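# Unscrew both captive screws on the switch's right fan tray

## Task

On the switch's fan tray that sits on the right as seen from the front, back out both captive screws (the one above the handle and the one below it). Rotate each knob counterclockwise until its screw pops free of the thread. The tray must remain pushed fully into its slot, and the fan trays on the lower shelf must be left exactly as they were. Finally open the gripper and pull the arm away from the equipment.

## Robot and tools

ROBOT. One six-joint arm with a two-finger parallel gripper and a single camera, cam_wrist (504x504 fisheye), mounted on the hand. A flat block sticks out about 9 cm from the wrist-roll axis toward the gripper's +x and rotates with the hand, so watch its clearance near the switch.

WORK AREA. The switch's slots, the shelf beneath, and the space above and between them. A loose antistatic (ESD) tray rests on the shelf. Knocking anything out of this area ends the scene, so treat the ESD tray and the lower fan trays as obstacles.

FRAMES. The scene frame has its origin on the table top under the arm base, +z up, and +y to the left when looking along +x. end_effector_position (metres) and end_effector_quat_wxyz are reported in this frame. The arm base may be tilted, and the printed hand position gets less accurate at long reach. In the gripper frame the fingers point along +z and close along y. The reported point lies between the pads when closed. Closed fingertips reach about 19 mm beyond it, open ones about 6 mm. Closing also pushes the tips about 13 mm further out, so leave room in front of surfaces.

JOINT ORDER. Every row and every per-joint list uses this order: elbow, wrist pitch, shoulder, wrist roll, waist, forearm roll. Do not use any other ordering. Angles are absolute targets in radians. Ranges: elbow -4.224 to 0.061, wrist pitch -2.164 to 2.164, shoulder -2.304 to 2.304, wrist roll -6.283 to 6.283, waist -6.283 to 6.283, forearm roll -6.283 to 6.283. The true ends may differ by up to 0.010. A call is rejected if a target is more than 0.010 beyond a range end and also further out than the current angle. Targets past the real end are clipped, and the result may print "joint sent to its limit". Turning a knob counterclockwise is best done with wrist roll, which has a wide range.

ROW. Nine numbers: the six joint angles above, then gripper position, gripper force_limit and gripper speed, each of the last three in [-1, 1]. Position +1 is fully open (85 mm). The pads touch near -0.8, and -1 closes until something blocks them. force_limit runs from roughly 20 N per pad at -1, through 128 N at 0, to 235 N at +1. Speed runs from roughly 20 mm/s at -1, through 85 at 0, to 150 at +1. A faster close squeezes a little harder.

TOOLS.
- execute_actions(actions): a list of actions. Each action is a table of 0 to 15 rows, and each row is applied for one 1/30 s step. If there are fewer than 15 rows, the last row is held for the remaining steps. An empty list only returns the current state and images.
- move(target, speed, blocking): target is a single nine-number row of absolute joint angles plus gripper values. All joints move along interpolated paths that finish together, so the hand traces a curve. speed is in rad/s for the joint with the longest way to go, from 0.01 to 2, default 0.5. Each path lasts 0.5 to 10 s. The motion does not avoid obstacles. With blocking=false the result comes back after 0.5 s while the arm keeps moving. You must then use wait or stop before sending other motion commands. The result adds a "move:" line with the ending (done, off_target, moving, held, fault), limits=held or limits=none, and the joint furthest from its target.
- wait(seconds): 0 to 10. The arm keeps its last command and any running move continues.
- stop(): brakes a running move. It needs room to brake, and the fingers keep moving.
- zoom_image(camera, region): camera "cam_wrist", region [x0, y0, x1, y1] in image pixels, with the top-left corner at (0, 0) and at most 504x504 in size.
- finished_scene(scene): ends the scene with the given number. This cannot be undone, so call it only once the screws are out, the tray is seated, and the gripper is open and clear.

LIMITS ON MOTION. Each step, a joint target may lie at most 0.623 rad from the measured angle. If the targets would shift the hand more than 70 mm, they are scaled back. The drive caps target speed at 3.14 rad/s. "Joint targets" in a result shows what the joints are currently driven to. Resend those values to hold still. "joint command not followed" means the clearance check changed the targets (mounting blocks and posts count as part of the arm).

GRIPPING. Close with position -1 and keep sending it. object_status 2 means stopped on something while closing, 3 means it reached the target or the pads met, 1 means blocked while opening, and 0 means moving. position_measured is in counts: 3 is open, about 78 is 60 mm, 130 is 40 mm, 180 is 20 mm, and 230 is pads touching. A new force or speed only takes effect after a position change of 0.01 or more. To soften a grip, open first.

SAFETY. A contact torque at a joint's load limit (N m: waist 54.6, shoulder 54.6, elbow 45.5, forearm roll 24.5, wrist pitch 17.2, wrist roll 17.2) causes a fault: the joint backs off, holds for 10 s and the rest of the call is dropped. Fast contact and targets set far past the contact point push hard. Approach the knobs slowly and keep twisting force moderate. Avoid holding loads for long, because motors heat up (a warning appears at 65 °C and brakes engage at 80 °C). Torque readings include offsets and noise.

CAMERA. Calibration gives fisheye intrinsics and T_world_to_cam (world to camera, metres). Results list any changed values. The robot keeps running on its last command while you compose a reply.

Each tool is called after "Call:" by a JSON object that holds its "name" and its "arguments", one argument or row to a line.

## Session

Call:
{"name": "execute_actions", "arguments": {
  "actions": []
}}

Scene clock: 0.00 s.
end_effector_position=(+0.4758, +0.2110, +0.3700) position_measured=3 object_status=3 end_effector_quat_wxyz=(+0.068, +0.552, +0.805, -0.206) end_effector_velocity=(+0.000, +0.001, +0.000) end_effector_angular_velocity=(+0.001, -0.001, +0.001)
Joint names: [elbow, wrist pitch, shoulder, wrist roll, waist, forearm roll]
Joint positions: [-1.147 -1.099 -0.277  1.967  0.574 -0.324]
Joint velocities: [-0.     0.001  0.     0.     0.001  0.   ]
Joint torques (N m, as the arm reports them, + toward a larger angle): no reading
Joint targets: [-1.147 -1.099 -0.277 1.967 0.574 -0.324]
camera_calibration (this result's frames):
cam_wrist: T_world_to_cam=[[0.923077, 0.291856, -0.250499, -0.401966], [0.383498, -0.748038, 0.541635, -0.190532], [-0.0293033, -0.596036, -0.802423, 0.5837], [0, 0, 0, 1]] pos_world=[0.461219, 0.322697, 0.470881]

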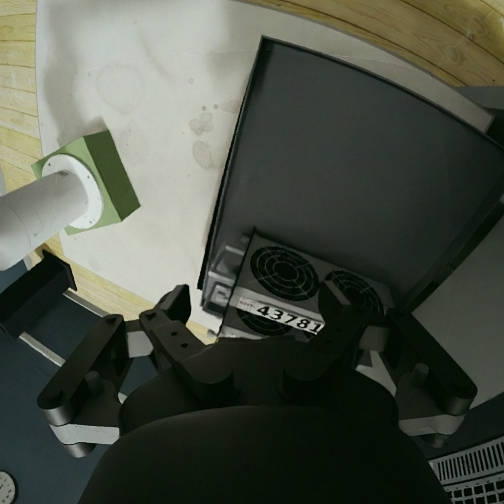

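Call:
{"name": "move", "arguments": {
  "target": [-0.309, -1.341, 0.076, 3.393, -0.485, 2.641, 1, 0, 0],
  "speed": 1.5
}}

Scene clock: 4.67 s.
end_effector_position=(+0.5507, -0.1002, +0.4998) position_measured=3 object_status=3 end_effector_quat_wxyz=(+0.706, +0.000, +0.708, +0.001) end_effector_velocity=(-0.001, -0.001, +0.000) end_effector_angular_velocity=(+0.001, -0.001, -0.004)
Joint names: [elbow, wrist pitch, shoulder, wrist roll, waist, forearm roll]
Joint positions: [-0.309 -1.341  0.076  3.393 -0.485  2.641]
Joint velocities: [ 0.001 -0.     0.001  0.001 -0.002  0.002]
Joint torques (N m, as the arm reports them, + toward a larger angle): [-22.92  -2.26  12.2    0.15  -0.52   1.74]
Joint targets: [-0.309 -1.341 0.076 3.393 -0.485 2.641]
move: done; limits=none; farthest joint: the waist, 0.000 radians from its target (1.059 radians at the start)
camera_calibration (this result's frames):
cam_wrist: T_world_to_cam=[[-0.000389553, 0.99983, 0.0184107, 0.0973649], [-0.229717, -0.0180078, 0.973091, -0.32716], [0.973257, -0.00385017, 0.229685, -0.504041], [0, 0, 0, 1]] pos_world=[0.415445, -0.10518, 0.432335]

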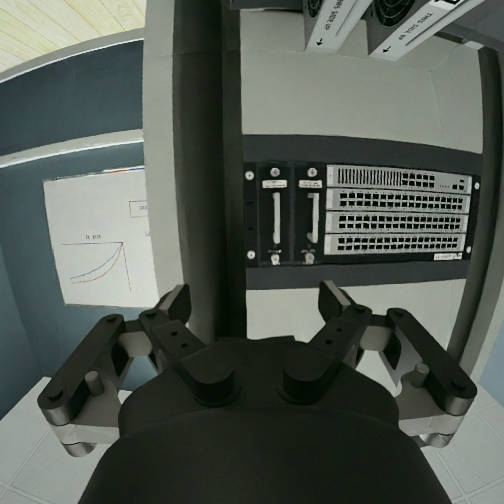

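Call:
{"name": "zoom_image", "arguments": {
  "camera": "cam_wrist",
  "region": [230, 155, 340, 275]
}}

Region (230, 155, 340, 275) of cam_wrist's 504x504 image, scaled by 4.200, with more detail than that image has; it fills the left 462 columns of this view, and the rest is white.

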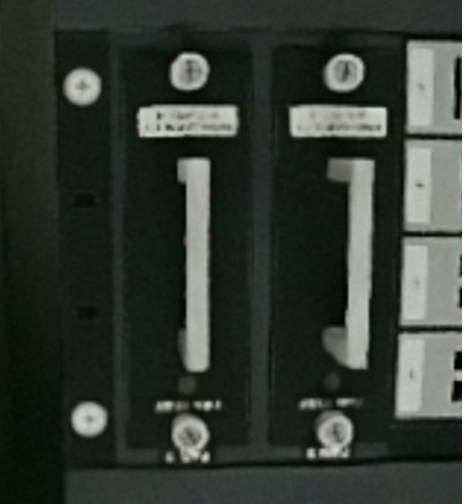

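Call:
{"name": "zoom_image", "arguments": {
  "camera": "cam_wrist",
  "region": [200, 0, 504, 150]
}}

Region (200, 0, 504, 150) of cam_wrist's 504x504 image, scaled by 1.658, with more detail than that image has; it fills the top 249 rows of this view, and the rest is white.

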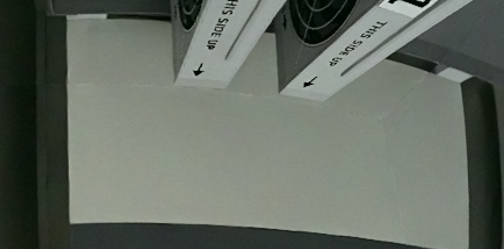

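Call:
{"name": "move", "arguments": {
  "target": [-0.86763, -1.36953, -0.55166, 3.26283, -0.16215, 2.97228, -0.3, 0, 0],
  "speed": 0.8
}}

Call:
{"name": "zoom_image", "arguments": {
  "camera": "cam_wrist",
  "region": [195, 240, 315, 340]
}}

Scene clock: 9.40 s.
end_effector_position=(+0.7755, -0.0603, +0.3949) position_measured=167 object_status=3 end_effector_quat_wxyz=(+0.707, +0.000, +0.708, +0.000) end_effector_velocity=(+0.001, +0.000, -0.001) end_effector_angular_velocity=(-0.000, +0.001, -0.000)
Joint names: [elbow, wrist pitch, shoulder, wrist roll, waist, forearm roll]
Joint positions: [-0.867 -1.37  -0.551  3.263 -0.162  2.972]
Joint velocities: [-0.002  0.    -0.003 -0.001  0.001  0.001]
Joint torques (N m, as the arm reports them, + toward a larger angle): [-20.05  -2.15  30.36   0.16  -0.05   1.31]
Joint targets: [-0.868 -1.370 -0.552 3.263 -0.162 2.972]
move: done; limits=none; farthest joint: the waist, 0.000 radians from its target (0.323 radians at the start)
camera_calibration (this result's frames):
cam_wrist: T_world_to_cam=[[-0.0000643535, 0.999837, 0.0180809, 0.0593395], [-0.23029, -0.0176097, 0.972963, -0.172165], [0.973122, -0.00410123, 0.230253, -0.698703], [0, 0, 0, 1]] pos_world=[0.640279, -0.0652271, 0.327316]

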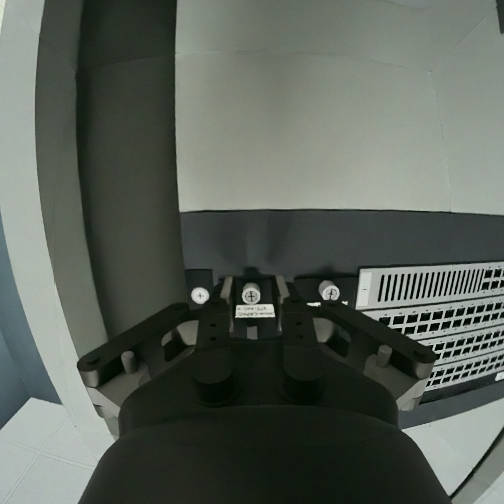

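Region (195, 240, 315, 340) of cam_wrist's 504x504 image, scaled by 4.200, with more detail than that image has.

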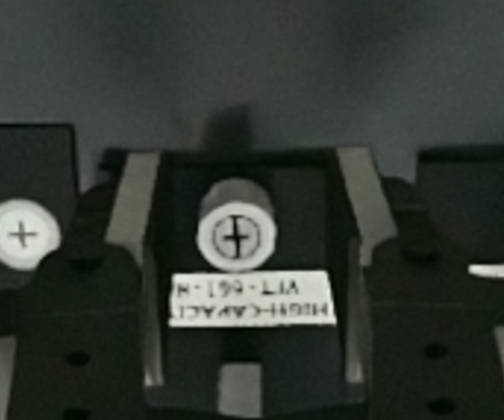

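Call:
{"name": "move", "arguments": {
  "target": [-0.89330, -1.33697, -0.54410, 4.84043, -0.16514, 2.96799, -0.3, 0, 0],
  "speed": 2.0
}}

Call:
{"name": "zoom_image", "arguments": {
  "camera": "cam_wrist",
  "region": [195, 240, 315, 340]
}}

Scene clock: 12.53 s.
end_effector_position=(+0.7856, -0.0625, +0.4047) position_measured=167 object_status=3 end_effector_quat_wxyz=(+0.499, +0.500, +0.500, +0.500) end_effector_velocity=(+0.000, +0.001, +0.000) end_effector_angular_velocity=(+0.002, -0.001, +0.001)
Joint names: [elbow, wrist pitch, shoulder, wrist roll, waist, forearm roll]
Joint positions: [-0.893 -1.337 -0.544  4.84  -0.165  2.968]
Joint velocities: [-0.    -0.001 -0.     0.002  0.001  0.001]
Joint torques (N m, as the arm reports them, + toward a larger angle): [-20.5   -2.33  28.11   0.17  -0.82   1.54]
Joint targets: [-0.893 -1.337 -0.544 4.840 -0.165 2.968]
move: done; limits=none; farthest joint: the waist, 0.000 radians from its target (0.003 radians at the start)
camera_calibration (this result's frames):
cam_wrist: T_world_to_cam=[[0.00135473, -0.0178938, 0.999839, -0.400648], [-0.231404, -0.972708, -0.0170947, 0.162437], [0.972857, -0.231344, -0.00545846, -0.629398], [0, 0, 0, 1]] pos_world=[0.650446, 0.0052276, 0.399925]

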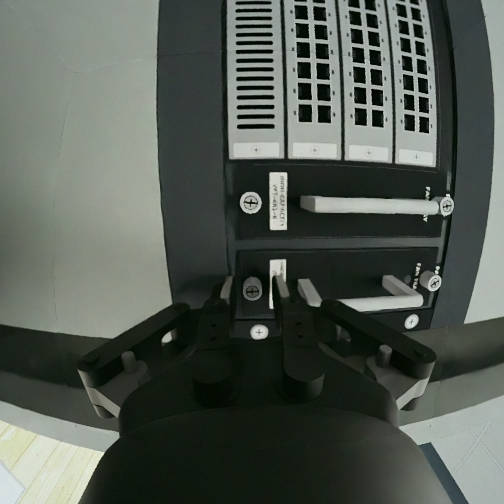

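Region (195, 240, 315, 340) of cam_wrist's 504x504 image, scaled by 4.200, with more detail than that image has.

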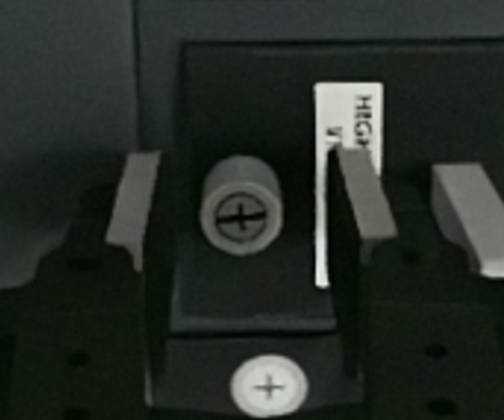

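Call:
{"name": "move", "arguments": {
  "target": [-0.90079, -1.33509, -0.54968, 6.27, -0.16412, 2.96897, -0.3, 0, 0],
  "speed": 2.0
}}

Call:
{"name": "execute_actions", "arguments": {
  "actions": [
    [[-0.90079, -1.33509, -0.54968, 6.27, -0.16412, 2.96897, -1, 0, 0]],
    [[-0.90029, -1.33534, -0.54943, -6.27, -0.16418, 2.96892, -1, 0, 0]],
    [[-0.89979, -1.33559, -0.54918, -6.27, -0.16424, 2.96887, -1, 0, 0]],
    [[-0.89929, -1.33584, -0.54893, -6.27, -0.16430, 2.96882, -1, 0, 0]]
  ]
}}

Scene clock: 16.17 s.
end_effector_position=(+0.7881, -0.0625, +0.4038) position_measured=167 object_status=3 end_effector_quat_wxyz=(+0.050, +0.706, +0.050, +0.705) end_effector_velocity=(+0.000, +0.001, +0.000) end_effector_angular_velocity=(+0.002, -0.001, +0.001)
Joint names: [elbow, wrist pitch, shoulder, wrist roll, waist, forearm roll]
Joint positions: [-0.901 -1.335 -0.55   6.27  -0.164  2.969]
Joint velocities: [-0.    -0.001  0.     0.002  0.001  0.   ]
Joint torques (N m, as the arm reports them, + toward a larger angle): [-21.64  -2.16  30.03   0.11   0.91   1.07]
Joint targets: [-0.901 -1.335 -0.550 6.270 -0.164 2.969]
move: done; limits=none; farthest joint: the waist, 0.000 radians from its target (0.001 radians at the start)
camera_calibration (this result's frames):
cam_wrist: T_world_to_cam=[[0.000193767, -0.992407, 0.122998, -0.10569], [-0.232761, -0.119664, -0.965144, 0.600232], [0.972534, -0.028442, -0.231017, -0.527809], [0, 0, 0, 1]] pos_world=[0.653043, -0.0480728, 0.470377]

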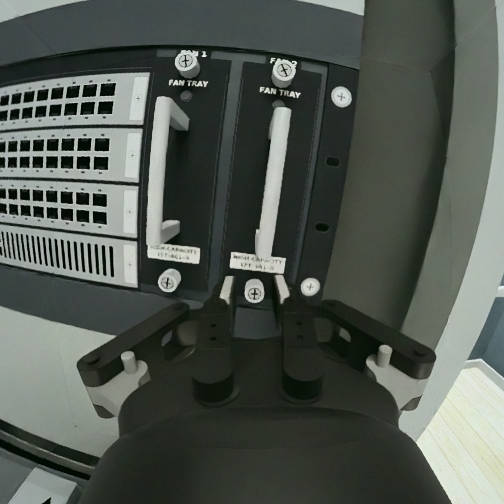

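Scene clock: 18.17 s.
end_effector_position=(+0.7876, -0.0628, +0.4036) position_measured=207 object_status=2 end_effector_quat_wxyz=(+0.631, -0.318, +0.632, -0.318) end_effector_velocity=(-0.000, -0.000, +0.001) end_effector_angular_velocity=(-2.881, -0.001, +0.006)
Joint names: [elbow, wrist pitch, shoulder, wrist roll, waist, forearm roll]
Joint positions: [-0.899 -1.335 -0.549  2.335 -0.165  2.969]
Joint velocities: [ 0.001 -0.002  0.001 -2.881 -0.001 -0.   ]
Joint torques (N m, as the arm reports them, + toward a larger angle): [-25.51  -4.16  30.95   0.21  -0.4    0.56]
Joint targets: [-0.899 -1.336 -0.549 1.809 -0.164 2.969]
camera_calibration (this result's frames):
cam_wrist: T_world_to_cam=[[-0.00129469, 0.608563, -0.793504, 0.365651], [-0.229855, 0.772078, 0.592505, 0.0248894], [0.973224, 0.183158, 0.138882, -0.663885], [0, 0, 0, 1]] pos_world=[0.652303, -0.120142, 0.3676]

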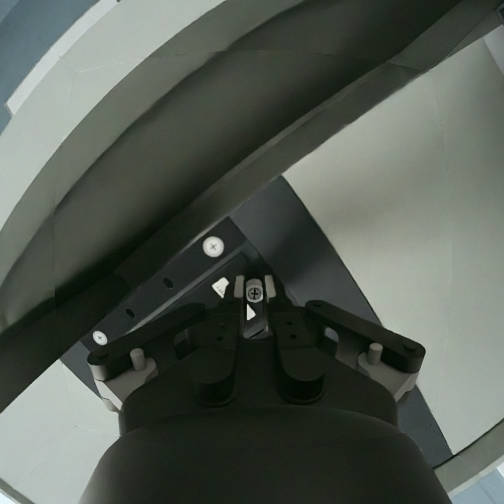

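Call:
{"name": "execute_actions", "arguments": {
  "actions": [
    [[-0.89879, -1.33609, -0.54868, -6.27, -0.16436, 2.96877, -1, 0, 0]],
    [[-0.89829, -1.33634, -0.54843, -6.27, -0.16442, 2.96872, -1, 0, 0]],
    [[-0.89779, -1.33659, -0.54818, -6.27, -0.16448, 2.96867, -1, 0, 0]],
    [[-0.89729, -1.33684, -0.54793, -6.27, -0.16454, 2.96862, -1, 0, 0]],
    [[-0.89679, -1.33709, -0.54768, -6.27, -0.16460, 2.96857, -1, 0, 0]],
    [[-0.89629, -1.33734, -0.54743, -6.27, -0.16466, 2.96852, -1, 0, 0]],
    [[-0.89629, -1.33734, -0.54743, -6.27, -0.16466, 2.96852, -1, 0, 0], [-0.89629, -1.33734, -0.54743, -6.27, -0.16466, 2.96852, -1, 0, 0], [-0.89629, -1.33734, -0.54743, -6.27, -0.16466, 2.96852, -1, 0, 0], [-0.89629, -1.33734, -0.54743, -6.27, -0.16466, 2.96852, -1, 0, 0], [-0.89629, -1.33734, -0.54743, -6.27, -0.16466, 2.96852, -1, 0, 0], [-0.89629, -1.33734, -0.54743, -6.27, -0.16466, 2.96852, -0.4, 0, 1], [-0.89629, -1.33734, -0.54743, -6.27, -0.16466, 2.96852, -0.4, 0, 1], [-0.89629, -1.33734, -0.54743, -6.27, -0.16466, 2.96852, -0.4, 0, 1], [-0.89629, -1.33734, -0.54743, -6.27, -0.16466, 2.96852, -0.4, 0, 1], [-0.89629, -1.33734, -0.54743, -6.27, -0.16466, 2.96852, -0.4, 0, 1], [-0.89629, -1.33734, -0.54743, 6.27, -0.16466, 2.96852, -0.4, 0, 1]],
    [[-0.89629, -1.33734, -0.54743, 6.27, -0.16466, 2.96852, -0.4, 0, 1]],
    [[-0.89629, -1.33734, -0.54743, 6.27, -0.16466, 2.96852, -0.4, 0, 1]],
    [[-0.89629, -1.33734, -0.54743, 6.27, -0.16466, 2.96852, -0.4, 0, 1]],
    [[-0.89629, -1.33734, -0.54743, 6.27, -0.16466, 2.96852, -0.4, 0, 1]],
    [[-0.89629, -1.33734, -0.54743, 6.27, -0.16466, 2.96852, -0.4, 0, 1]],
    [[-0.89629, -1.33734, -0.54743, 6.27, -0.16466, 2.96852, -0.4, 0, 1]],
    [[-0.89629, -1.33734, -0.54743, 6.27, -0.16466, 2.96852, -0.4, 0, 1]],
    [[-0.89629, -1.33734, -0.54743, 6.27, -0.16466, 2.96852, -0.4, 0, 1]],
    [[-0.89629, -1.33734, -0.54743, 6.27, -0.16466, 2.96852, -0.4, 0, 1]]
  ]
}}

Call:
{"name": "zoom_image", "arguments": {
  "camera": "cam_wrist",
  "region": [195, 240, 315, 340]
}}

Scene clock: 27.07 s.
end_effector_position=(+0.7865, -0.0625, +0.4038) position_measured=179 object_status=3 end_effector_quat_wxyz=(+0.053, +0.706, +0.053, +0.705) end_effector_velocity=(+0.000, +0.001, -0.000) end_effector_angular_velocity=(+0.105, -0.000, +0.002)
Joint names: [elbow, wrist pitch, shoulder, wrist roll, waist, forearm roll]
Joint positions: [-0.896 -1.337 -0.547  6.261 -0.165  2.969]
Joint velocities: [ 0.    -0.     0.     0.105  0.001 -0.   ]
Joint torques (N m, as the arm reports them, + toward a larger angle): [-20.52  -2.27  30.41   0.09  -0.29   1.97]
Joint targets: [-0.896 -1.337 -0.547 6.270 -0.165 2.969]
camera_calibration (this result's frames):
cam_wrist: T_world_to_cam=[[0.000198508, -0.991332, 0.131384, -0.109016], [-0.23276, -0.127821, -0.964098, 0.59892], [0.972534, -0.0303896, -0.230768, -0.526511], [0, 0, 0, 1]] pos_world=[0.651477, -0.0475169, 0.470238]

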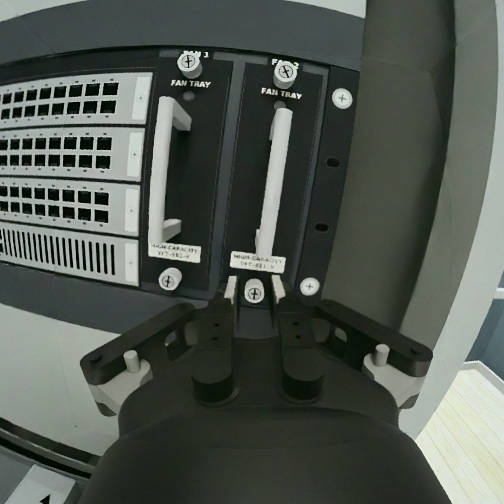

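Region (195, 240, 315, 340) of cam_wrist's 504x504 image, scaled by 4.200, with more detail than that image has.

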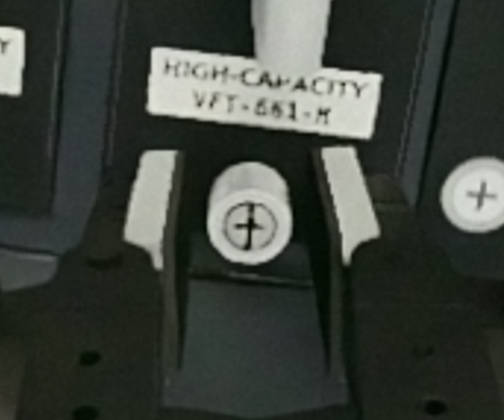

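Call:
{"name": "execute_actions", "arguments": {
  "actions": [
    [[-0.89629, -1.33734, -0.54743, 6.27, -0.16466, 2.96852, -1, 0, 0]],
    [[-0.89564, -1.33767, -0.54711, -6.27, -0.16474, 2.96845, -1, 0, 0]],
    [[-0.89499, -1.33800, -0.54679, -6.27, -0.16482, 2.96838, -1, 0, 0]],
    [[-0.89434, -1.33833, -0.54647, -6.27, -0.16490, 2.96831, -1, 0, 0]],
    [[-0.89369, -1.33866, -0.54615, -6.27, -0.16498, 2.96824, -1, 0, 0]],
    [[-0.89304, -1.33899, -0.54583, -6.27, -0.16506, 2.96817, -1, 0, 0]],
    [[-0.89239, -1.33932, -0.54551, -6.27, -0.16514, 2.96810, -1, 0, 0]],
    [[-0.89174, -1.33965, -0.54519, -6.27, -0.16522, 2.96803, -1, 0, 0]]
  ]
}}

Call:
{"name": "execute_actions", "arguments": {
  "actions": [
    [[-0.89109, -1.33998, -0.54487, -6.27, -0.16530, 2.96796, -1, 0, 0]],
    [[-0.89109, -1.33998, -0.54487, -6.27, -0.16530, 2.96796, -1, 0, 0]],
    [[-0.89109, -1.33998, -0.54487, -6.27, -0.16530, 2.96796, -1, 0, 0]]
  ]
}}

Call:
{"name": "zoom_image", "arguments": {
  "camera": "cam_wrist",
  "region": [195, 240, 315, 340]
}}

Call:
{"name": "execute_actions", "arguments": {
  "actions": [
    [[-0.89109, -1.33998, -0.54487, -6.27, -0.16530, 2.96796, -0.4, 0, 1]]
  ]
}}

Call:
{"name": "zoom_image", "arguments": {
  "camera": "cam_wrist",
  "region": [195, 240, 315, 340]
}}

Scene clock: 32.13 s.
end_effector_position=(+0.7850, -0.0627, +0.4036) position_measured=207 object_status=2 end_effector_quat_wxyz=(+0.689, -0.155, +0.691, -0.155) end_effector_velocity=(-0.001, -0.001, +0.001) end_effector_angular_velocity=(-2.880, -0.001, +0.005)
Joint names: [elbow, wrist pitch, shoulder, wrist roll, waist, forearm roll]
Joint positions: [-0.892 -1.339 -0.545 -3.457 -0.165  2.968]
Joint velocities: [ 0.001 -0.002  0.001 -2.88  -0.001  0.   ]
Joint torques (N m, as the arm reports them, + toward a larger angle): [-16.43  -5.46  36.18   0.1   -1.24   1.6 ]
Joint targets: [-0.892 -1.340 -0.545 -3.983 -0.165 2.968]
camera_calibration (this result's frames):
cam_wrist: T_world_to_cam=[[-0.000632264, 0.911146, -0.412082, 0.230069], [-0.22945, 0.400956, 0.886897, -0.118136], [0.97332, 0.0951132, 0.208809, -0.69523], [0, 0, 0, 1]] pos_world=[0.649721, -0.0961336, 0.344753]

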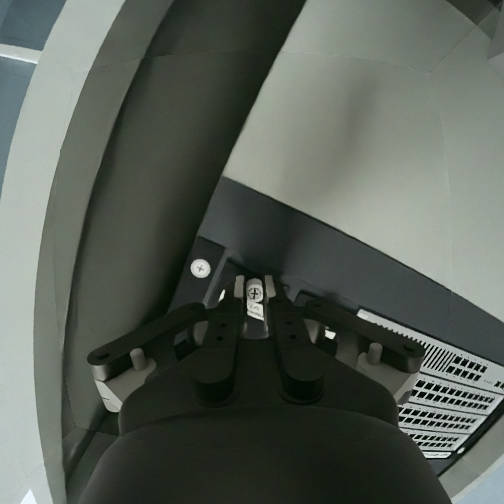

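Scene clock: 33.63 s.
end_effector_position=(+0.7848, -0.0625, +0.4039) position_measured=207 object_status=2 end_effector_quat_wxyz=(+0.040, +0.706, +0.040, +0.706) end_effector_velocity=(-0.000, +0.000, -0.000) end_effector_angular_velocity=(-0.002, +0.001, -0.000)
Joint names: [elbow, wrist pitch, shoulder, wrist roll, waist, forearm roll]
Joint positions: [-0.891 -1.34  -0.545 -6.27  -0.165  2.968]
Joint velocities: [ 0.001  0.    -0.    -0.003  0.     0.001]
Joint torques (N m, as the arm reports them, + toward a larger angle): [-22.73  -2.34  29.96   0.27   0.14   1.66]
Joint targets: [-0.891 -1.340 -0.545 -6.270 -0.165 2.968]
camera_calibration (this result's frames):
cam_wrist: T_world_to_cam=[[0.000246074, -0.995397, 0.0958341, -0.0949228], [-0.232422, -0.0932666, -0.968133, 0.602146], [0.972615, -0.0220357, -0.231375, -0.524065], [0, 0, 0, 1]] pos_world=[0.649688, -0.049874, 0.470798]

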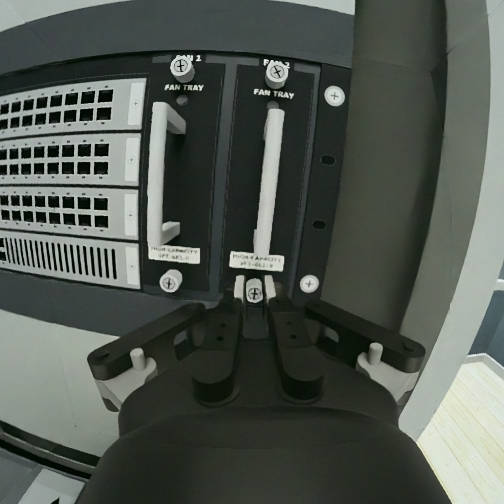

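Region (195, 240, 315, 340) of cam_wrist's 504x504 image, scaled by 4.200, with more detail than that image has.

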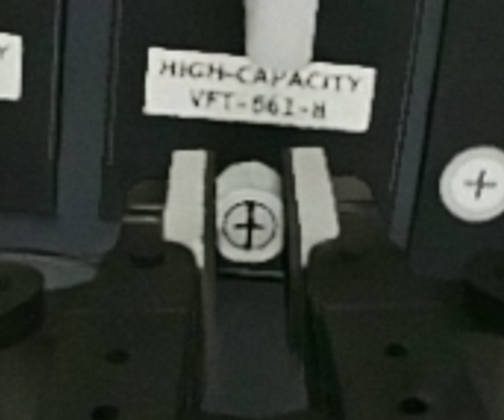

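Scene clock: 34.13 s.
end_effector_position=(+0.7847, -0.0625, +0.4038) position_measured=179 object_status=0 end_effector_quat_wxyz=(+0.040, +0.706, +0.040, +0.706) end_effector_velocity=(-0.000, +0.001, -0.000) end_effector_angular_velocity=(+0.000, +0.001, +0.001)
Joint names: [elbow, wrist pitch, shoulder, wrist roll, waist, forearm roll]
Joint positions: [-0.891 -1.34  -0.545 -6.27  -0.165  2.968]
Joint velocities: [ 0.     0.    -0.     0.     0.001 -0.001]
Joint torques (N m, as the arm reports them, + toward a larger angle): [-21.14  -2.2   28.55   0.13  -0.17   0.74]
Joint targets: [-0.891 -1.340 -0.545 -6.270 -0.165 2.968]
camera_calibration (this result's frames):
cam_wrist: T_world_to_cam=[[0.000169801, -0.995372, 0.0961006, -0.0950019], [-0.232689, -0.0935021, -0.968046, 0.602188], [0.972551, -0.0221972, -0.231628, -0.523916], [0, 0, 0, 1]] pos_world=[0.649674, -0.0498858, 0.470722]

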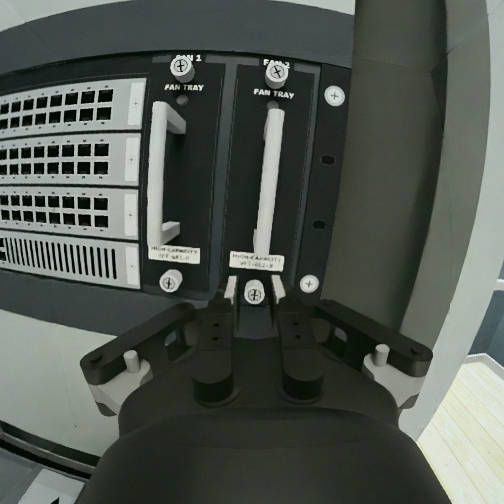

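Region (195, 240, 315, 340) of cam_wrist's 504x504 image, scaled by 4.200, with more detail than that image has.

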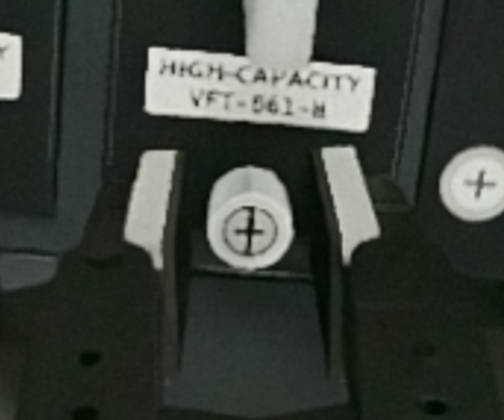

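Call:
{"name": "execute_actions", "arguments": {
  "actions": [
    [[-0.7641, -1.4036, -0.4823, 0.2033, -0.1807, 2.9546, -0.4, 0, 1]],
    [[-0.7684, -1.2776, -0.3563, 0.2033, -0.1930, 2.9322, -0.3, 0, 1]],
    [[-0.7727, -1.1517, -0.2304, 0.2033, -0.2053, 2.9098, -0.3, 0, 1]],
    [[-0.7748, -1.08867, -0.16737, 0.2033, -0.21144, 2.89859, -0.3, 0, 1]],
    [[-0.8306, -1.0730, -0.2083, 0.2033, -0.2024, 2.9069, -0.3, 0, 1], [-0.8306, -1.0730, -0.2083, 0.2033, -0.2024, 2.9069, -0.3, 0, 1], [-0.8306, -1.0730, -0.2083, 0.2033, -0.2024, 2.9069, -0.3, 0, 1], [-0.8306, -1.0730, -0.2083, 0.2033, -0.2024, 2.9069, -0.3, 0, 1], [-0.8306, -1.0730, -0.2083, 0.2033, -0.2024, 2.9069, -0.3, 0, 1], [-0.8306, -1.0730, -0.2083, 0.2033, -0.2024, 2.9069, -0.3, 0, 1], [-0.8306, -1.0730, -0.2083, 0.2033, -0.2024, 2.9069, -0.3, 0, 1], [-0.8600, -1.0650, -0.2290, 0.2033, -0.1978, 2.9110, -0.3, 0, 1]],
    [[-0.88641, -1.05731, -0.24927, 0.2033, -0.19330, 2.91517, -0.3, 0, 1]],
    [[-0.88641, -1.05731, -0.24927, 0.2033, -0.19330, 2.91517, -0.3, 0, 1]]
  ]
}}

Call:
{"name": "zoom_image", "arguments": {
  "camera": "cam_wrist",
  "region": [195, 240, 315, 340]
}}

Scene clock: 41.93 s.
end_effector_position=(+0.7808, -0.0628, +0.5465) position_measured=167 object_status=3 end_effector_quat_wxyz=(-0.000, +0.708, -0.000, +0.707) end_effector_velocity=(-0.000, -0.000, -0.000) end_effector_angular_velocity=(+0.001, +0.001, -0.001)
Joint names: [elbow, wrist pitch, shoulder, wrist roll, waist, forearm roll]
Joint positions: [-0.886 -1.057 -0.249  0.203 -0.193  2.915]
Joint velocities: [ 0.     0.001 -0.     0.    -0.     0.001]
Joint torques (N m, as the arm reports them, + toward a larger angle): [-27.08  -2.27  25.5    0.07   0.9    1.53]
Joint targets: [-0.886 -1.057 -0.249 0.203 -0.193 2.915]
camera_calibration (this result's frames):
cam_wrist: T_world_to_cam=[[0.0000056856, -0.999836, -0.0181117, -0.0467749], [-0.232847, 0.0176125, -0.972354, 0.748818], [0.972513, 0.00422278, -0.232809, -0.484733], [0, 0, 0, 1]] pos_world=[0.64577, -0.0579088, 0.614419]

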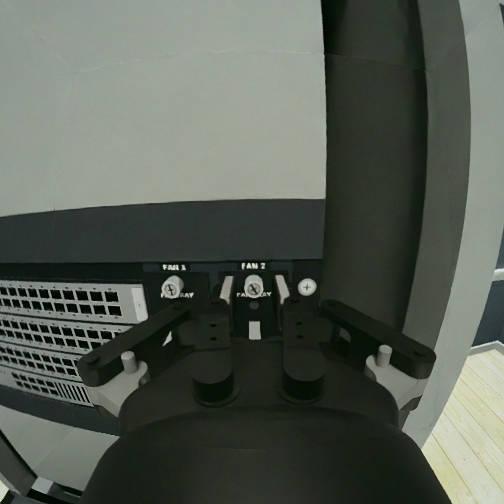

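Region (195, 240, 315, 340) of cam_wrist's 504x504 image, scaled by 4.200, with more detail than that image has.

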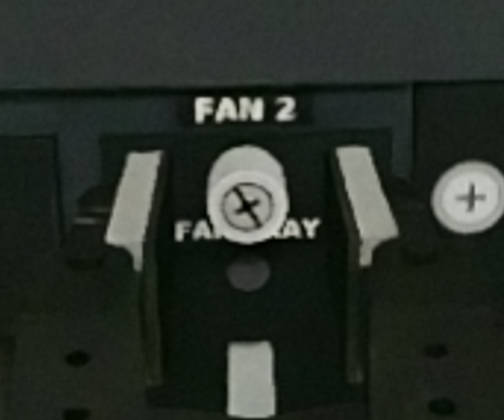

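Call:
{"name": "execute_actions", "arguments": {
  "actions": []
}}

Scene clock: 42.73 s.
end_effector_position=(+0.7808, -0.0628, +0.5465) position_measured=167 object_status=3 end_effector_quat_wxyz=(-0.000, +0.708, -0.000, +0.707) end_effector_velocity=(-0.000, -0.001, +0.000) end_effector_angular_velocity=(-0.000, +0.000, -0.001)
Joint names: [elbow, wrist pitch, shoulder, wrist roll, waist, forearm roll]
Joint positions: [-0.886 -1.057 -0.249  0.203 -0.193  2.915]
Joint velocities: [ 0.     0.     0.    -0.    -0.001 -0.   ]
Joint torques (N m, as the arm reports them, + toward a larger angle): [-26.28  -2.26  24.67   0.13   0.94   1.29]
Joint targets: [-0.886 -1.057 -0.249 0.203 -0.193 2.915]
camera_calibration (this result's frames):
cam_wrist: T_world_to_cam=[[0.000006433, -0.999836, -0.0181133, -0.0467742], [-0.232847, 0.017614, -0.972354, 0.748818], [0.972513, 0.0042239, -0.232809, -0.484735], [0, 0, 0, 1]] pos_world=[0.645771, -0.0579087, 0.614418]

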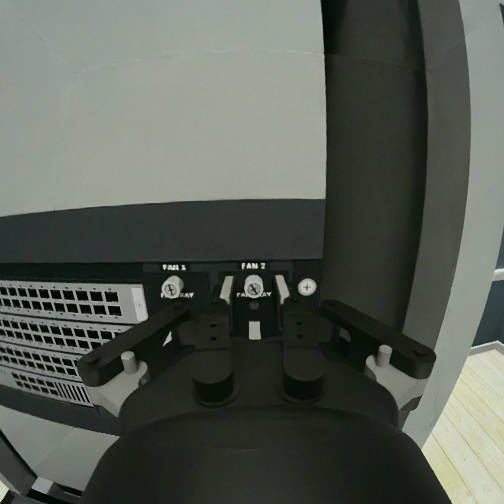

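I'll rotate the wrist to the side view while advancing slightly, to confirm the vertical alignment.

Call:
{"name": "move", "arguments": {
  "target": [-0.89757, -1.05417, -0.25746, 4.916, -0.19148, 2.91683, -0.3, 0, 1],
  "speed": 2
}}

Call:
{"name": "zoom_image", "arguments": {
  "camera": "cam_wrist",
  "region": [195, 240, 315, 340]
}}

Scene clock: 46.33 s.
end_effector_position=(+0.7848, -0.0627, +0.5464) position_measured=167 object_status=3 end_effector_quat_wxyz=(+0.499, +0.501, +0.500, +0.500) end_effector_velocity=(+0.000, +0.000, +0.000) end_effector_angular_velocity=(+0.003, -0.001, +0.001)
Joint names: [elbow, wrist pitch, shoulder, wrist roll, waist, forearm roll]
Joint positions: [-0.898 -1.054 -0.257  4.916 -0.191  2.917]
Joint velocities: [-0.    -0.001  0.     0.003  0.    -0.   ]
Joint torques (N m, as the arm reports them, + toward a larger angle): [-26.94  -2.28  24.57   0.42   0.98   1.1 ]
Joint targets: [-0.898 -1.054 -0.257 4.916 -0.191 2.917]
move: done; limits=none; farthest joint: the waist, 0.000 radians from its target (0.002 radians at the start)
camera_calibration (this result's frames):
cam_wrist: T_world_to_cam=[[0.00134827, -0.0186151, 0.999826, -0.542344], [-0.231392, -0.972698, -0.017798, 0.164803], [0.97286, -0.231328, -0.00561883, -0.627781], [0, 0, 0, 1]] pos_world=[0.649608, 0.00498441, 0.541656]

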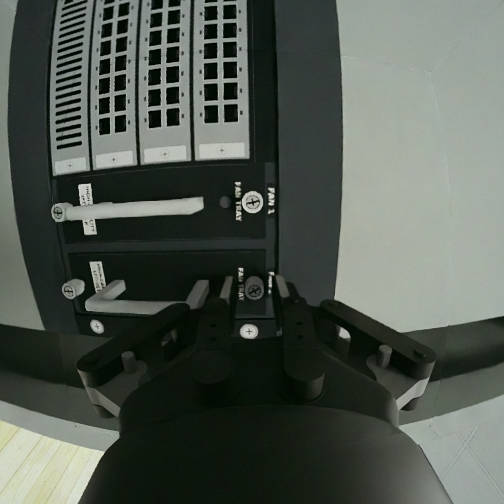

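Region (195, 240, 315, 340) of cam_wrist's 504x504 image, scaled by 4.200, with more detail than that image has.

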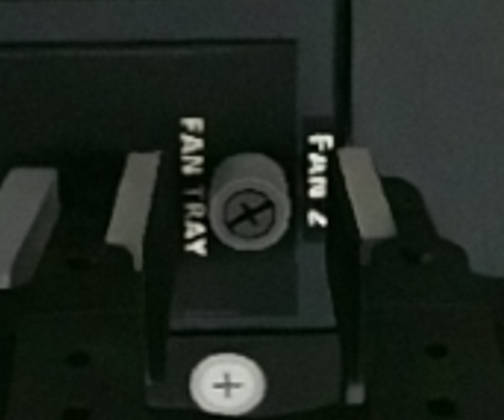

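Call:
{"name": "move", "arguments": {
  "target": [-0.90748, -1.05078, -0.26411, 6.27, -0.18955, 2.91853, -0.3, 0, 1],
  "speed": 2
}}

Call:
{"name": "zoom_image", "arguments": {
  "camera": "cam_wrist",
  "region": [195, 240, 315, 340]
}}

Scene clock: 48.47 s.
end_effector_position=(+0.7883, -0.0624, +0.5465) position_measured=167 object_status=3 end_effector_quat_wxyz=(+0.076, +0.704, +0.076, +0.703) end_effector_velocity=(-0.000, -0.000, -0.000) end_effector_angular_velocity=(+0.002, +0.001, -0.000)
Joint names: [elbow, wrist pitch, shoulder, wrist roll, waist, forearm roll]
Joint positions: [-0.907 -1.051 -0.264  6.27  -0.19   2.919]
Joint velocities: [ 0.     0.001 -0.     0.002 -0.001 -0.   ]
Joint torques (N m, as the arm reports them, + toward a larger angle): [-26.71  -2.5   25.09   0.36  -0.48   1.5 ]
Joint targets: [-0.907 -1.051 -0.264 6.270 -0.190 2.919]
move: done; limits=none; farthest joint: the waist, 0.000 radians from its target (0.002 radians at the start)
camera_calibration (this result's frames):
cam_wrist: T_world_to_cam=[[0.000392533, -0.980513, 0.196456, -0.162763], [-0.23276, -0.19115, -0.953564, 0.727186], [0.972534, -0.0453528, -0.228299, -0.49753], [0, 0, 0, 1]] pos_world=[0.653189, -0.0431545, 0.611808]

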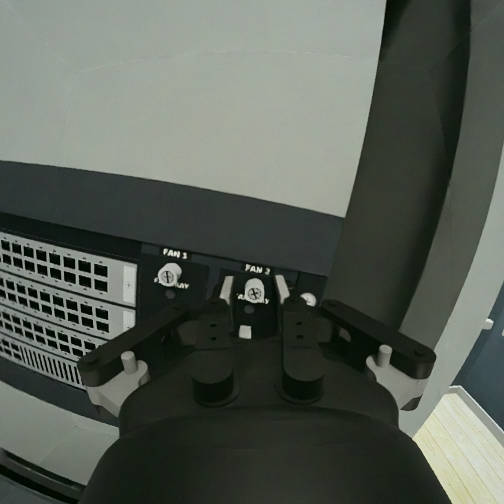

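Region (195, 240, 315, 340) of cam_wrist's 504x504 image, scaled by 4.200, with more detail than that image has.

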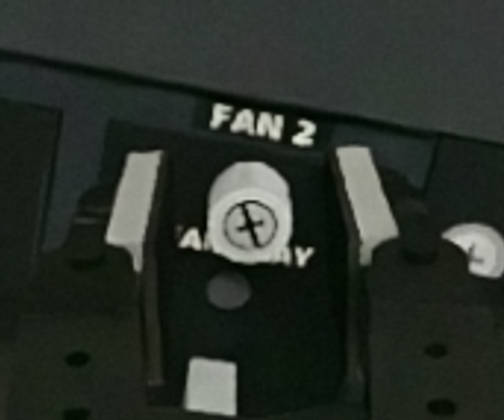

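Call:
{"name": "execute_actions", "arguments": {
  "actions": [
    [[-0.90832, -1.05054, -0.26472, 6.27, -0.19001, 2.91805, -0.3, 0, 1],[-0.90832, -1.05054, -0.26472, 6.27, -0.19001, 2.91805, -0.3, 0, 1],[-0.90832, -1.05054, -0.26472, 6.27, -0.19001, 2.91805, -0.3, 0, 1],[-0.90832, -1.05054, -0.26472, 6.27, -0.19001, 2.91805, -0.3, 0, 1],[-0.90832, -1.05054, -0.26472, 6.27, -0.19001, 2.91805, -0.3, 0, 1],[-0.90832, -1.05054, -0.26472, 6.27, -0.19001, 2.91805, -1, 0, 0]],
    [[-0.90832, -1.05054, -0.26472, 6.27, -0.19001, 2.91805, -1, 0, 0]]
  ]
}}

Call:
{"name": "zoom_image", "arguments": {
  "camera": "cam_wrist",
  "region": [195, 240, 315, 340]
}}

Scene clock: 49.93 s.
end_effector_position=(+0.7884, -0.0626, +0.5465) position_measured=206 object_status=2 end_effector_quat_wxyz=(+0.076, +0.703, +0.076, +0.703) end_effector_velocity=(-0.000, -0.001, +0.000) end_effector_angular_velocity=(-0.000, -0.000, -0.001)
Joint names: [elbow, wrist pitch, shoulder, wrist roll, waist, forearm roll]
Joint positions: [-0.908 -1.051 -0.265  6.27  -0.19   2.918]
Joint velocities: [-0.    -0.     0.    -0.    -0.002 -0.   ]
Joint torques (N m, as the arm reports them, + toward a larger angle): [-32.51  -1.39  23.52   0.09  -1.79   3.06]
Joint targets: [-0.908 -1.051 -0.265 6.270 -0.190 2.918]
camera_calibration (this result's frames):
cam_wrist: T_world_to_cam=[[0.000530114, -0.980489, 0.196574, -0.163108], [-0.232701, -0.191298, -0.953549, 0.727106], [0.972548, -0.0452375, -0.228262, -0.49773], [0, 0, 0, 1]] pos_world=[0.653351, -0.0433472, 0.61178]

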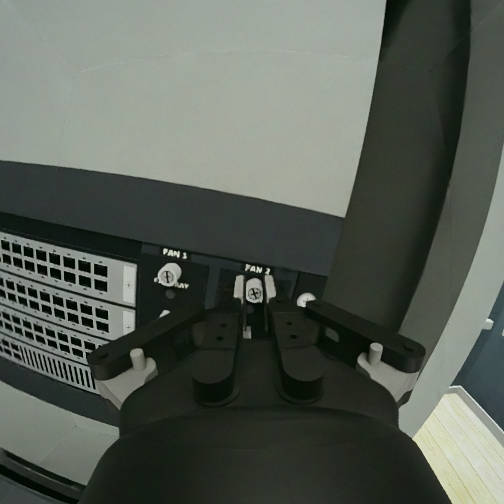

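Region (195, 240, 315, 340) of cam_wrist's 504x504 image, scaled by 4.200, with more detail than that image has.

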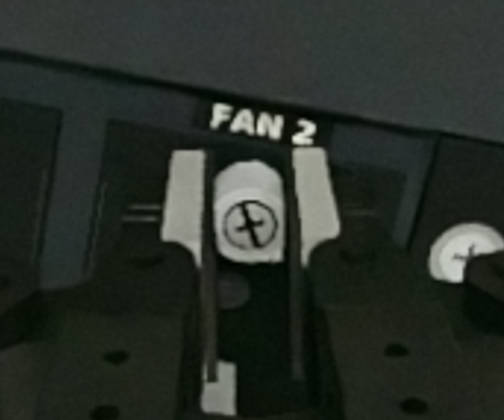

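Call:
{"name": "execute_actions", "arguments": {
  "actions": [
    [[-0.90720, -1.05085, -0.26390, -6.27, -0.19019, 2.91788, -1, 0, 0]],
    [[-0.90670, -1.05099, -0.26353, -6.27, -0.19027, 2.91781, -1, 0, 0]],
    [[-0.90620, -1.05114, -0.26316, -6.27, -0.19036, 2.91773, -1, 0, 0]],
    [[-0.90570, -1.05128, -0.26279, -6.27, -0.19044, 2.91766, -1, 0, 0]],
    [[-0.90520, -1.05142, -0.26243, -6.27, -0.19052, 2.91759, -1, 0, 0]],
    [[-0.90469, -1.05156, -0.26206, -6.27, -0.19060, 2.91751, -1, 0, 0]],
    [[-0.90419, -1.05170, -0.26169, -6.27, -0.19068, 2.91744, -1, 0, 0]],
    [[-0.90369, -1.05184, -0.26132, -6.27, -0.19076, 2.91736, -1, 0, 0]],
    [[-0.90319, -1.05198, -0.26095, -6.27, -0.19085, 2.91729, -1, 0, 0]],
    [[-0.90288, -1.05207, -0.26073, -6.27, -0.19090, 2.91724, -1, 0, 0]]
  ]
}}

Call:
{"name": "zoom_image", "arguments": {
  "camera": "cam_wrist",
  "region": [195, 240, 315, 340]
}}

Scene clock: 55.77 s.
end_effector_position=(+0.7866, -0.0627, +0.5467) position_measured=206 object_status=2 end_effector_quat_wxyz=(+0.066, +0.704, +0.067, +0.703) end_effector_velocity=(-0.000, -0.000, +0.000) end_effector_angular_velocity=(-0.002, -0.001, -0.000)
Joint names: [elbow, wrist pitch, shoulder, wrist roll, waist, forearm roll]
Joint positions: [-0.903 -1.052 -0.261 -6.27  -0.191  2.917]
Joint velocities: [ 0.    -0.001  0.    -0.002 -0.    -0.   ]
Joint torques (N m, as the arm reports them, + toward a larger angle): [-21.87  -3.22  27.23   0.1   -5.91   3.49]
Joint targets: [-0.903 -1.052 -0.261 -6.270 -0.191 2.917]
camera_calibration (this result's frames):
cam_wrist: T_world_to_cam=[[0.000363949, -0.985342, 0.170592, -0.14922], [-0.232755, -0.16599, -0.958265, 0.731033], [0.972535, -0.0393574, -0.229403, -0.494967], [0, 0, 0, 1]] pos_world=[0.651578, -0.0451684, 0.612432]

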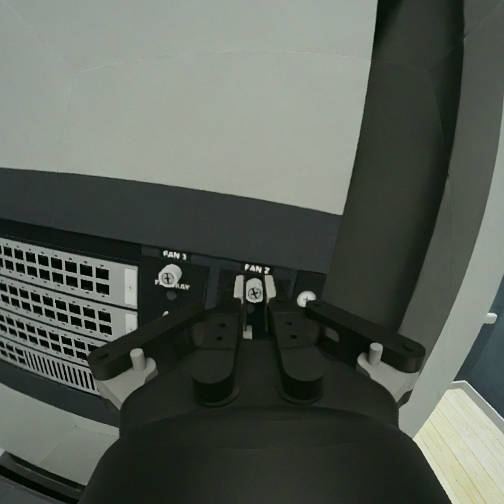

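Region (195, 240, 315, 340) of cam_wrist's 504x504 image, scaled by 4.200, with more detail than that image has.

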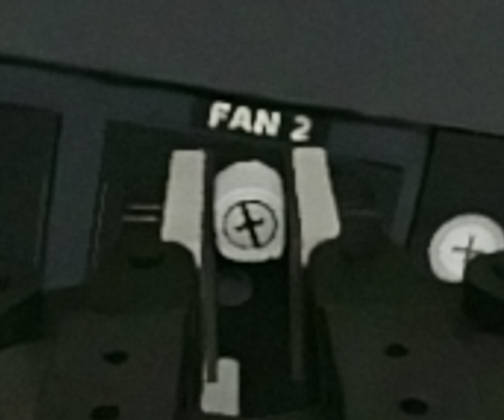

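Call:
{"name": "execute_actions", "arguments": {
  "actions": [
    [[-0.90288, -1.05207, -0.26073, -6.27, -0.19090, 2.91724, -0.4, 0, 1],[-0.90288, -1.05207, -0.26073, -6.27, -0.19090, 2.91724, -0.4, 0, 1],[-0.90288, -1.05207, -0.26073, -6.27, -0.19090, 2.91724, -0.4, 0, 1],[-0.90288, -1.05207, -0.26073, -6.27, -0.19090, 2.91724, -0.4, 0, 1],[-0.90288, -1.05207, -0.26073, -6.27, -0.19090, 2.91724, -0.4, 0, 1],[-0.90427, -1.05168, -0.26175, 6.27, -0.19067, 2.91745, -0.4, 0, 1]],
    [[-0.90427, -1.05168, -0.26175, 6.27, -0.19067, 2.91745, -0.4, 0, 1]],
    [[-0.90427, -1.05168, -0.26175, 6.27, -0.19067, 2.91745, -0.4, 0, 1]],
    [[-0.90427, -1.05168, -0.26175, 6.27, -0.19067, 2.91745, -0.4, 0, 1]],
    [[-0.90427, -1.05168, -0.26175, 6.27, -0.19067, 2.91745, -0.4, 0, 1]],
    [[-0.90427, -1.05168, -0.26175, 6.27, -0.19067, 2.91745, -0.4, 0, 1]],
    [[-0.90427, -1.05168, -0.26175, 6.27, -0.19067, 2.91745, -0.4, 0, 1]],
    [[-0.90427, -1.05168, -0.26175, 6.27, -0.19067, 2.91745, -0.4, 0, 1]],
    [[-0.90427, -1.05168, -0.26175, 6.27, -0.19067, 2.91745, -0.4, 0, 1]],
    [[-0.90427, -1.05168, -0.26175, 6.27, -0.19067, 2.91745, -0.4, 0, 1]]
  ]
}}

Call:
{"name": "zoom_image", "arguments": {
  "camera": "cam_wrist",
  "region": [195, 240, 315, 340]
}}

Scene clock: 61.63 s.
end_effector_position=(+0.7871, -0.0628, +0.5466) position_measured=179 object_status=3 end_effector_quat_wxyz=(+0.076, +0.703, +0.077, +0.702) end_effector_velocity=(+0.000, +0.000, -0.000) end_effector_angular_velocity=(+0.014, +0.001, -0.000)
Joint names: [elbow, wrist pitch, shoulder, wrist roll, waist, forearm roll]
Joint positions: [-0.904 -1.052 -0.262  6.269 -0.191  2.917]
Joint velocities: [-0.     0.001 -0.     0.014  0.     0.   ]
Joint torques (N m, as the arm reports them, + toward a larger angle): [-27.19  -2.28  26.38   0.16   0.91   1.54]
Joint targets: [-0.904 -1.052 -0.262 6.270 -0.191 2.917]
camera_calibration (this result's frames):
cam_wrist: T_world_to_cam=[[0.000324299, -0.980183, 0.198093, -0.163917], [-0.232835, -0.192723, -0.953229, 0.726678], [0.972516, -0.0458139, -0.228284, -0.496403], [0, 0, 0, 1]] pos_world=[0.65201, -0.0433631, 0.611841]

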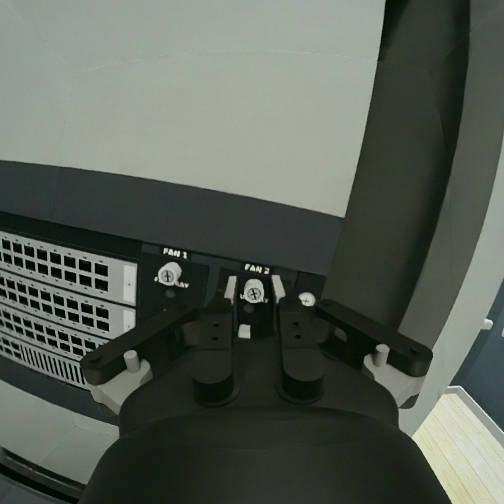

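Region (195, 240, 315, 340) of cam_wrist's 504x504 image, scaled by 4.200, with more detail than that image has.

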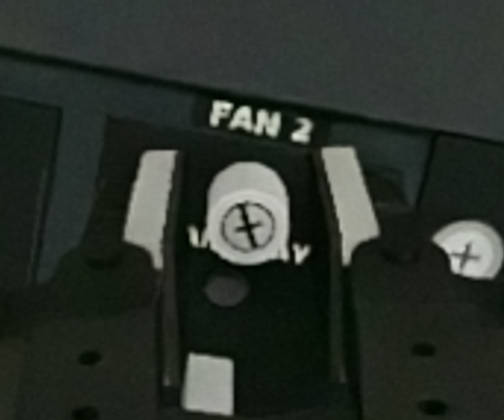

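Call:
{"name": "execute_actions", "arguments": {
  "actions": [
    [[-0.90427, -1.05168, -0.26175, 6.27, -0.19067, 2.91745, -1, 0, 0]],
    [[-0.90372, -1.05183, -0.26134, -6.27, -0.19076, 2.91737, -1, 0, 0]],
    [[-0.90316, -1.05199, -0.26093, -6.27, -0.19085, 2.91728, -1, 0, 0]],
    [[-0.90260, -1.05215, -0.26052, -6.27, -0.19094, 2.91720, -1, 0, 0]],
    [[-0.90204, -1.05230, -0.26011, -6.27, -0.19103, 2.91712, -1, 0, 0]],
    [[-0.90148, -1.05246, -0.25970, -6.27, -0.19112, 2.91703, -1, 0, 0]],
    [[-0.90093, -1.05262, -0.25929, -6.27, -0.19121, 2.91695, -1, 0, 0]],
    [[-0.90037, -1.05277, -0.25888, -6.27, -0.19130, 2.91687, -1, 0, 0]],
    [[-0.89981, -1.05293, -0.25847, -6.27, -0.19139, 2.91678, -1, 0, 0]],
    [[-0.89981, -1.05293, -0.25847, -6.27, -0.19139, 2.91678, -1, 0, 0]],
    [[-0.89981, -1.05293, -0.25847, -6.27, -0.19139, 2.91678, -1, 0, 0]]
  ]
}}

Call:
{"name": "zoom_image", "arguments": {
  "camera": "cam_wrist",
  "region": [195, 240, 315, 340]
}}

Scene clock: 67.97 s.
end_effector_position=(+0.7855, -0.0628, +0.5467) position_measured=206 object_status=2 end_effector_quat_wxyz=(+0.067, +0.704, +0.067, +0.703) end_effector_velocity=(-0.000, -0.001, +0.000) end_effector_angular_velocity=(-0.003, +0.000, -0.001)
Joint names: [elbow, wrist pitch, shoulder, wrist roll, waist, forearm roll]
Joint positions: [-0.9   -1.053 -0.258 -6.27  -0.191  2.917]
Joint velocities: [ 0.     0.     0.    -0.003 -0.001 -0.   ]
Joint torques (N m, as the arm reports them, + toward a larger angle): [-31.46  -2.31  24.71   0.18  -3.69   3.19]
Joint targets: [-0.900 -1.053 -0.258 -6.270 -0.191 2.917]
camera_calibration (this result's frames):
cam_wrist: T_world_to_cam=[[0.000361214, -0.985324, 0.170696, -0.1493], [-0.232775, -0.16609, -0.958243, 0.730763], [0.972531, -0.0393877, -0.229419, -0.493848], [0, 0, 0, 1]] pos_world=[0.650439, -0.0451873, 0.612436]

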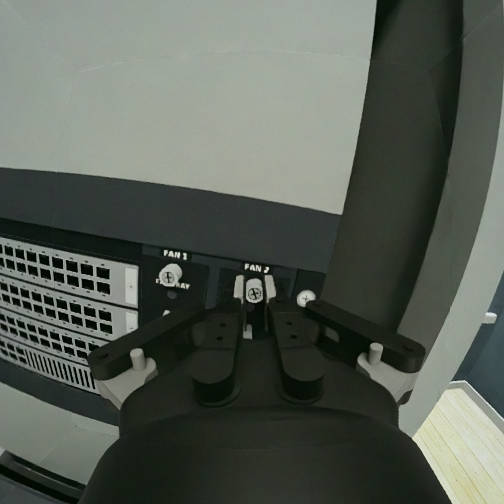

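Region (195, 240, 315, 340) of cam_wrist's 504x504 image, scaled by 4.200, with more detail than that image has.

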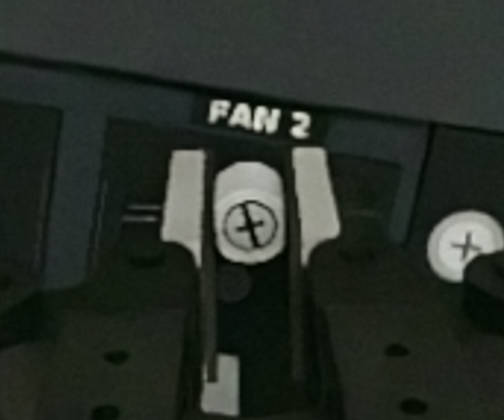

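Two full strokes are complete. Opening the gripper to check whether the knob springs out.

Call:
{"name": "execute_actions", "arguments": {
  "actions": [
    [[-0.89981, -1.05293, -0.25847, -6.27, -0.19139, 2.91678, -0.4, 0, 1]]
  ]
}}

Call:
{"name": "zoom_image", "arguments": {
  "camera": "cam_wrist",
  "region": [195, 240, 315, 340]
}}

Scene clock: 68.63 s.
end_effector_position=(+0.7855, -0.0629, +0.5467) position_measured=179 object_status=3 end_effector_quat_wxyz=(+0.067, +0.704, +0.067, +0.703) end_effector_velocity=(-0.000, -0.001, -0.000) end_effector_angular_velocity=(-0.000, +0.000, -0.001)
Joint names: [elbow, wrist pitch, shoulder, wrist roll, waist, forearm roll]
Joint positions: [-0.9   -1.053 -0.258 -6.27  -0.191  2.917]
Joint velocities: [ 0.001 -0.001 -0.    -0.    -0.001 -0.   ]
Joint torques (N m, as the arm reports them, + toward a larger angle): [-26.67  -2.36  25.2    0.11  -1.04   0.09]
Joint targets: [-0.900 -1.053 -0.258 -6.270 -0.191 2.917]
camera_calibration (this result's frames):
cam_wrist: T_world_to_cam=[[0.00017325, -0.985278, 0.170962, -0.149395], [-0.23276, -0.166306, -0.958209, 0.730746], [0.972534, -0.0396271, -0.229362, -0.493908], [0, 0, 0, 1]] pos_world=[0.650456, -0.0452402, 0.612465]

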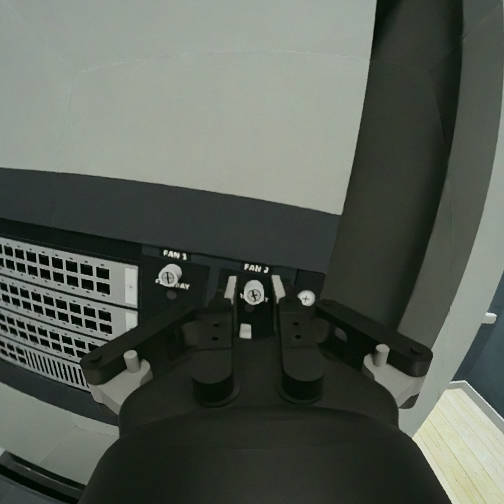

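Region (195, 240, 315, 340) of cam_wrist's 504x504 image, scaled by 4.200, with more detail than that image has.

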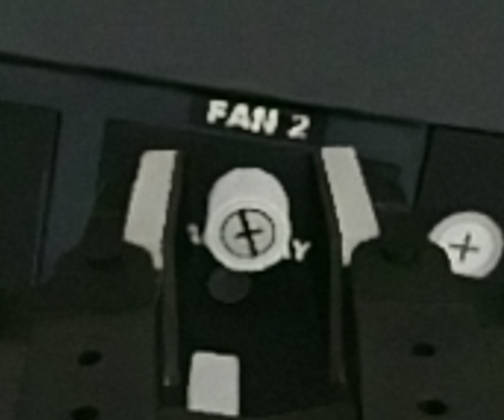

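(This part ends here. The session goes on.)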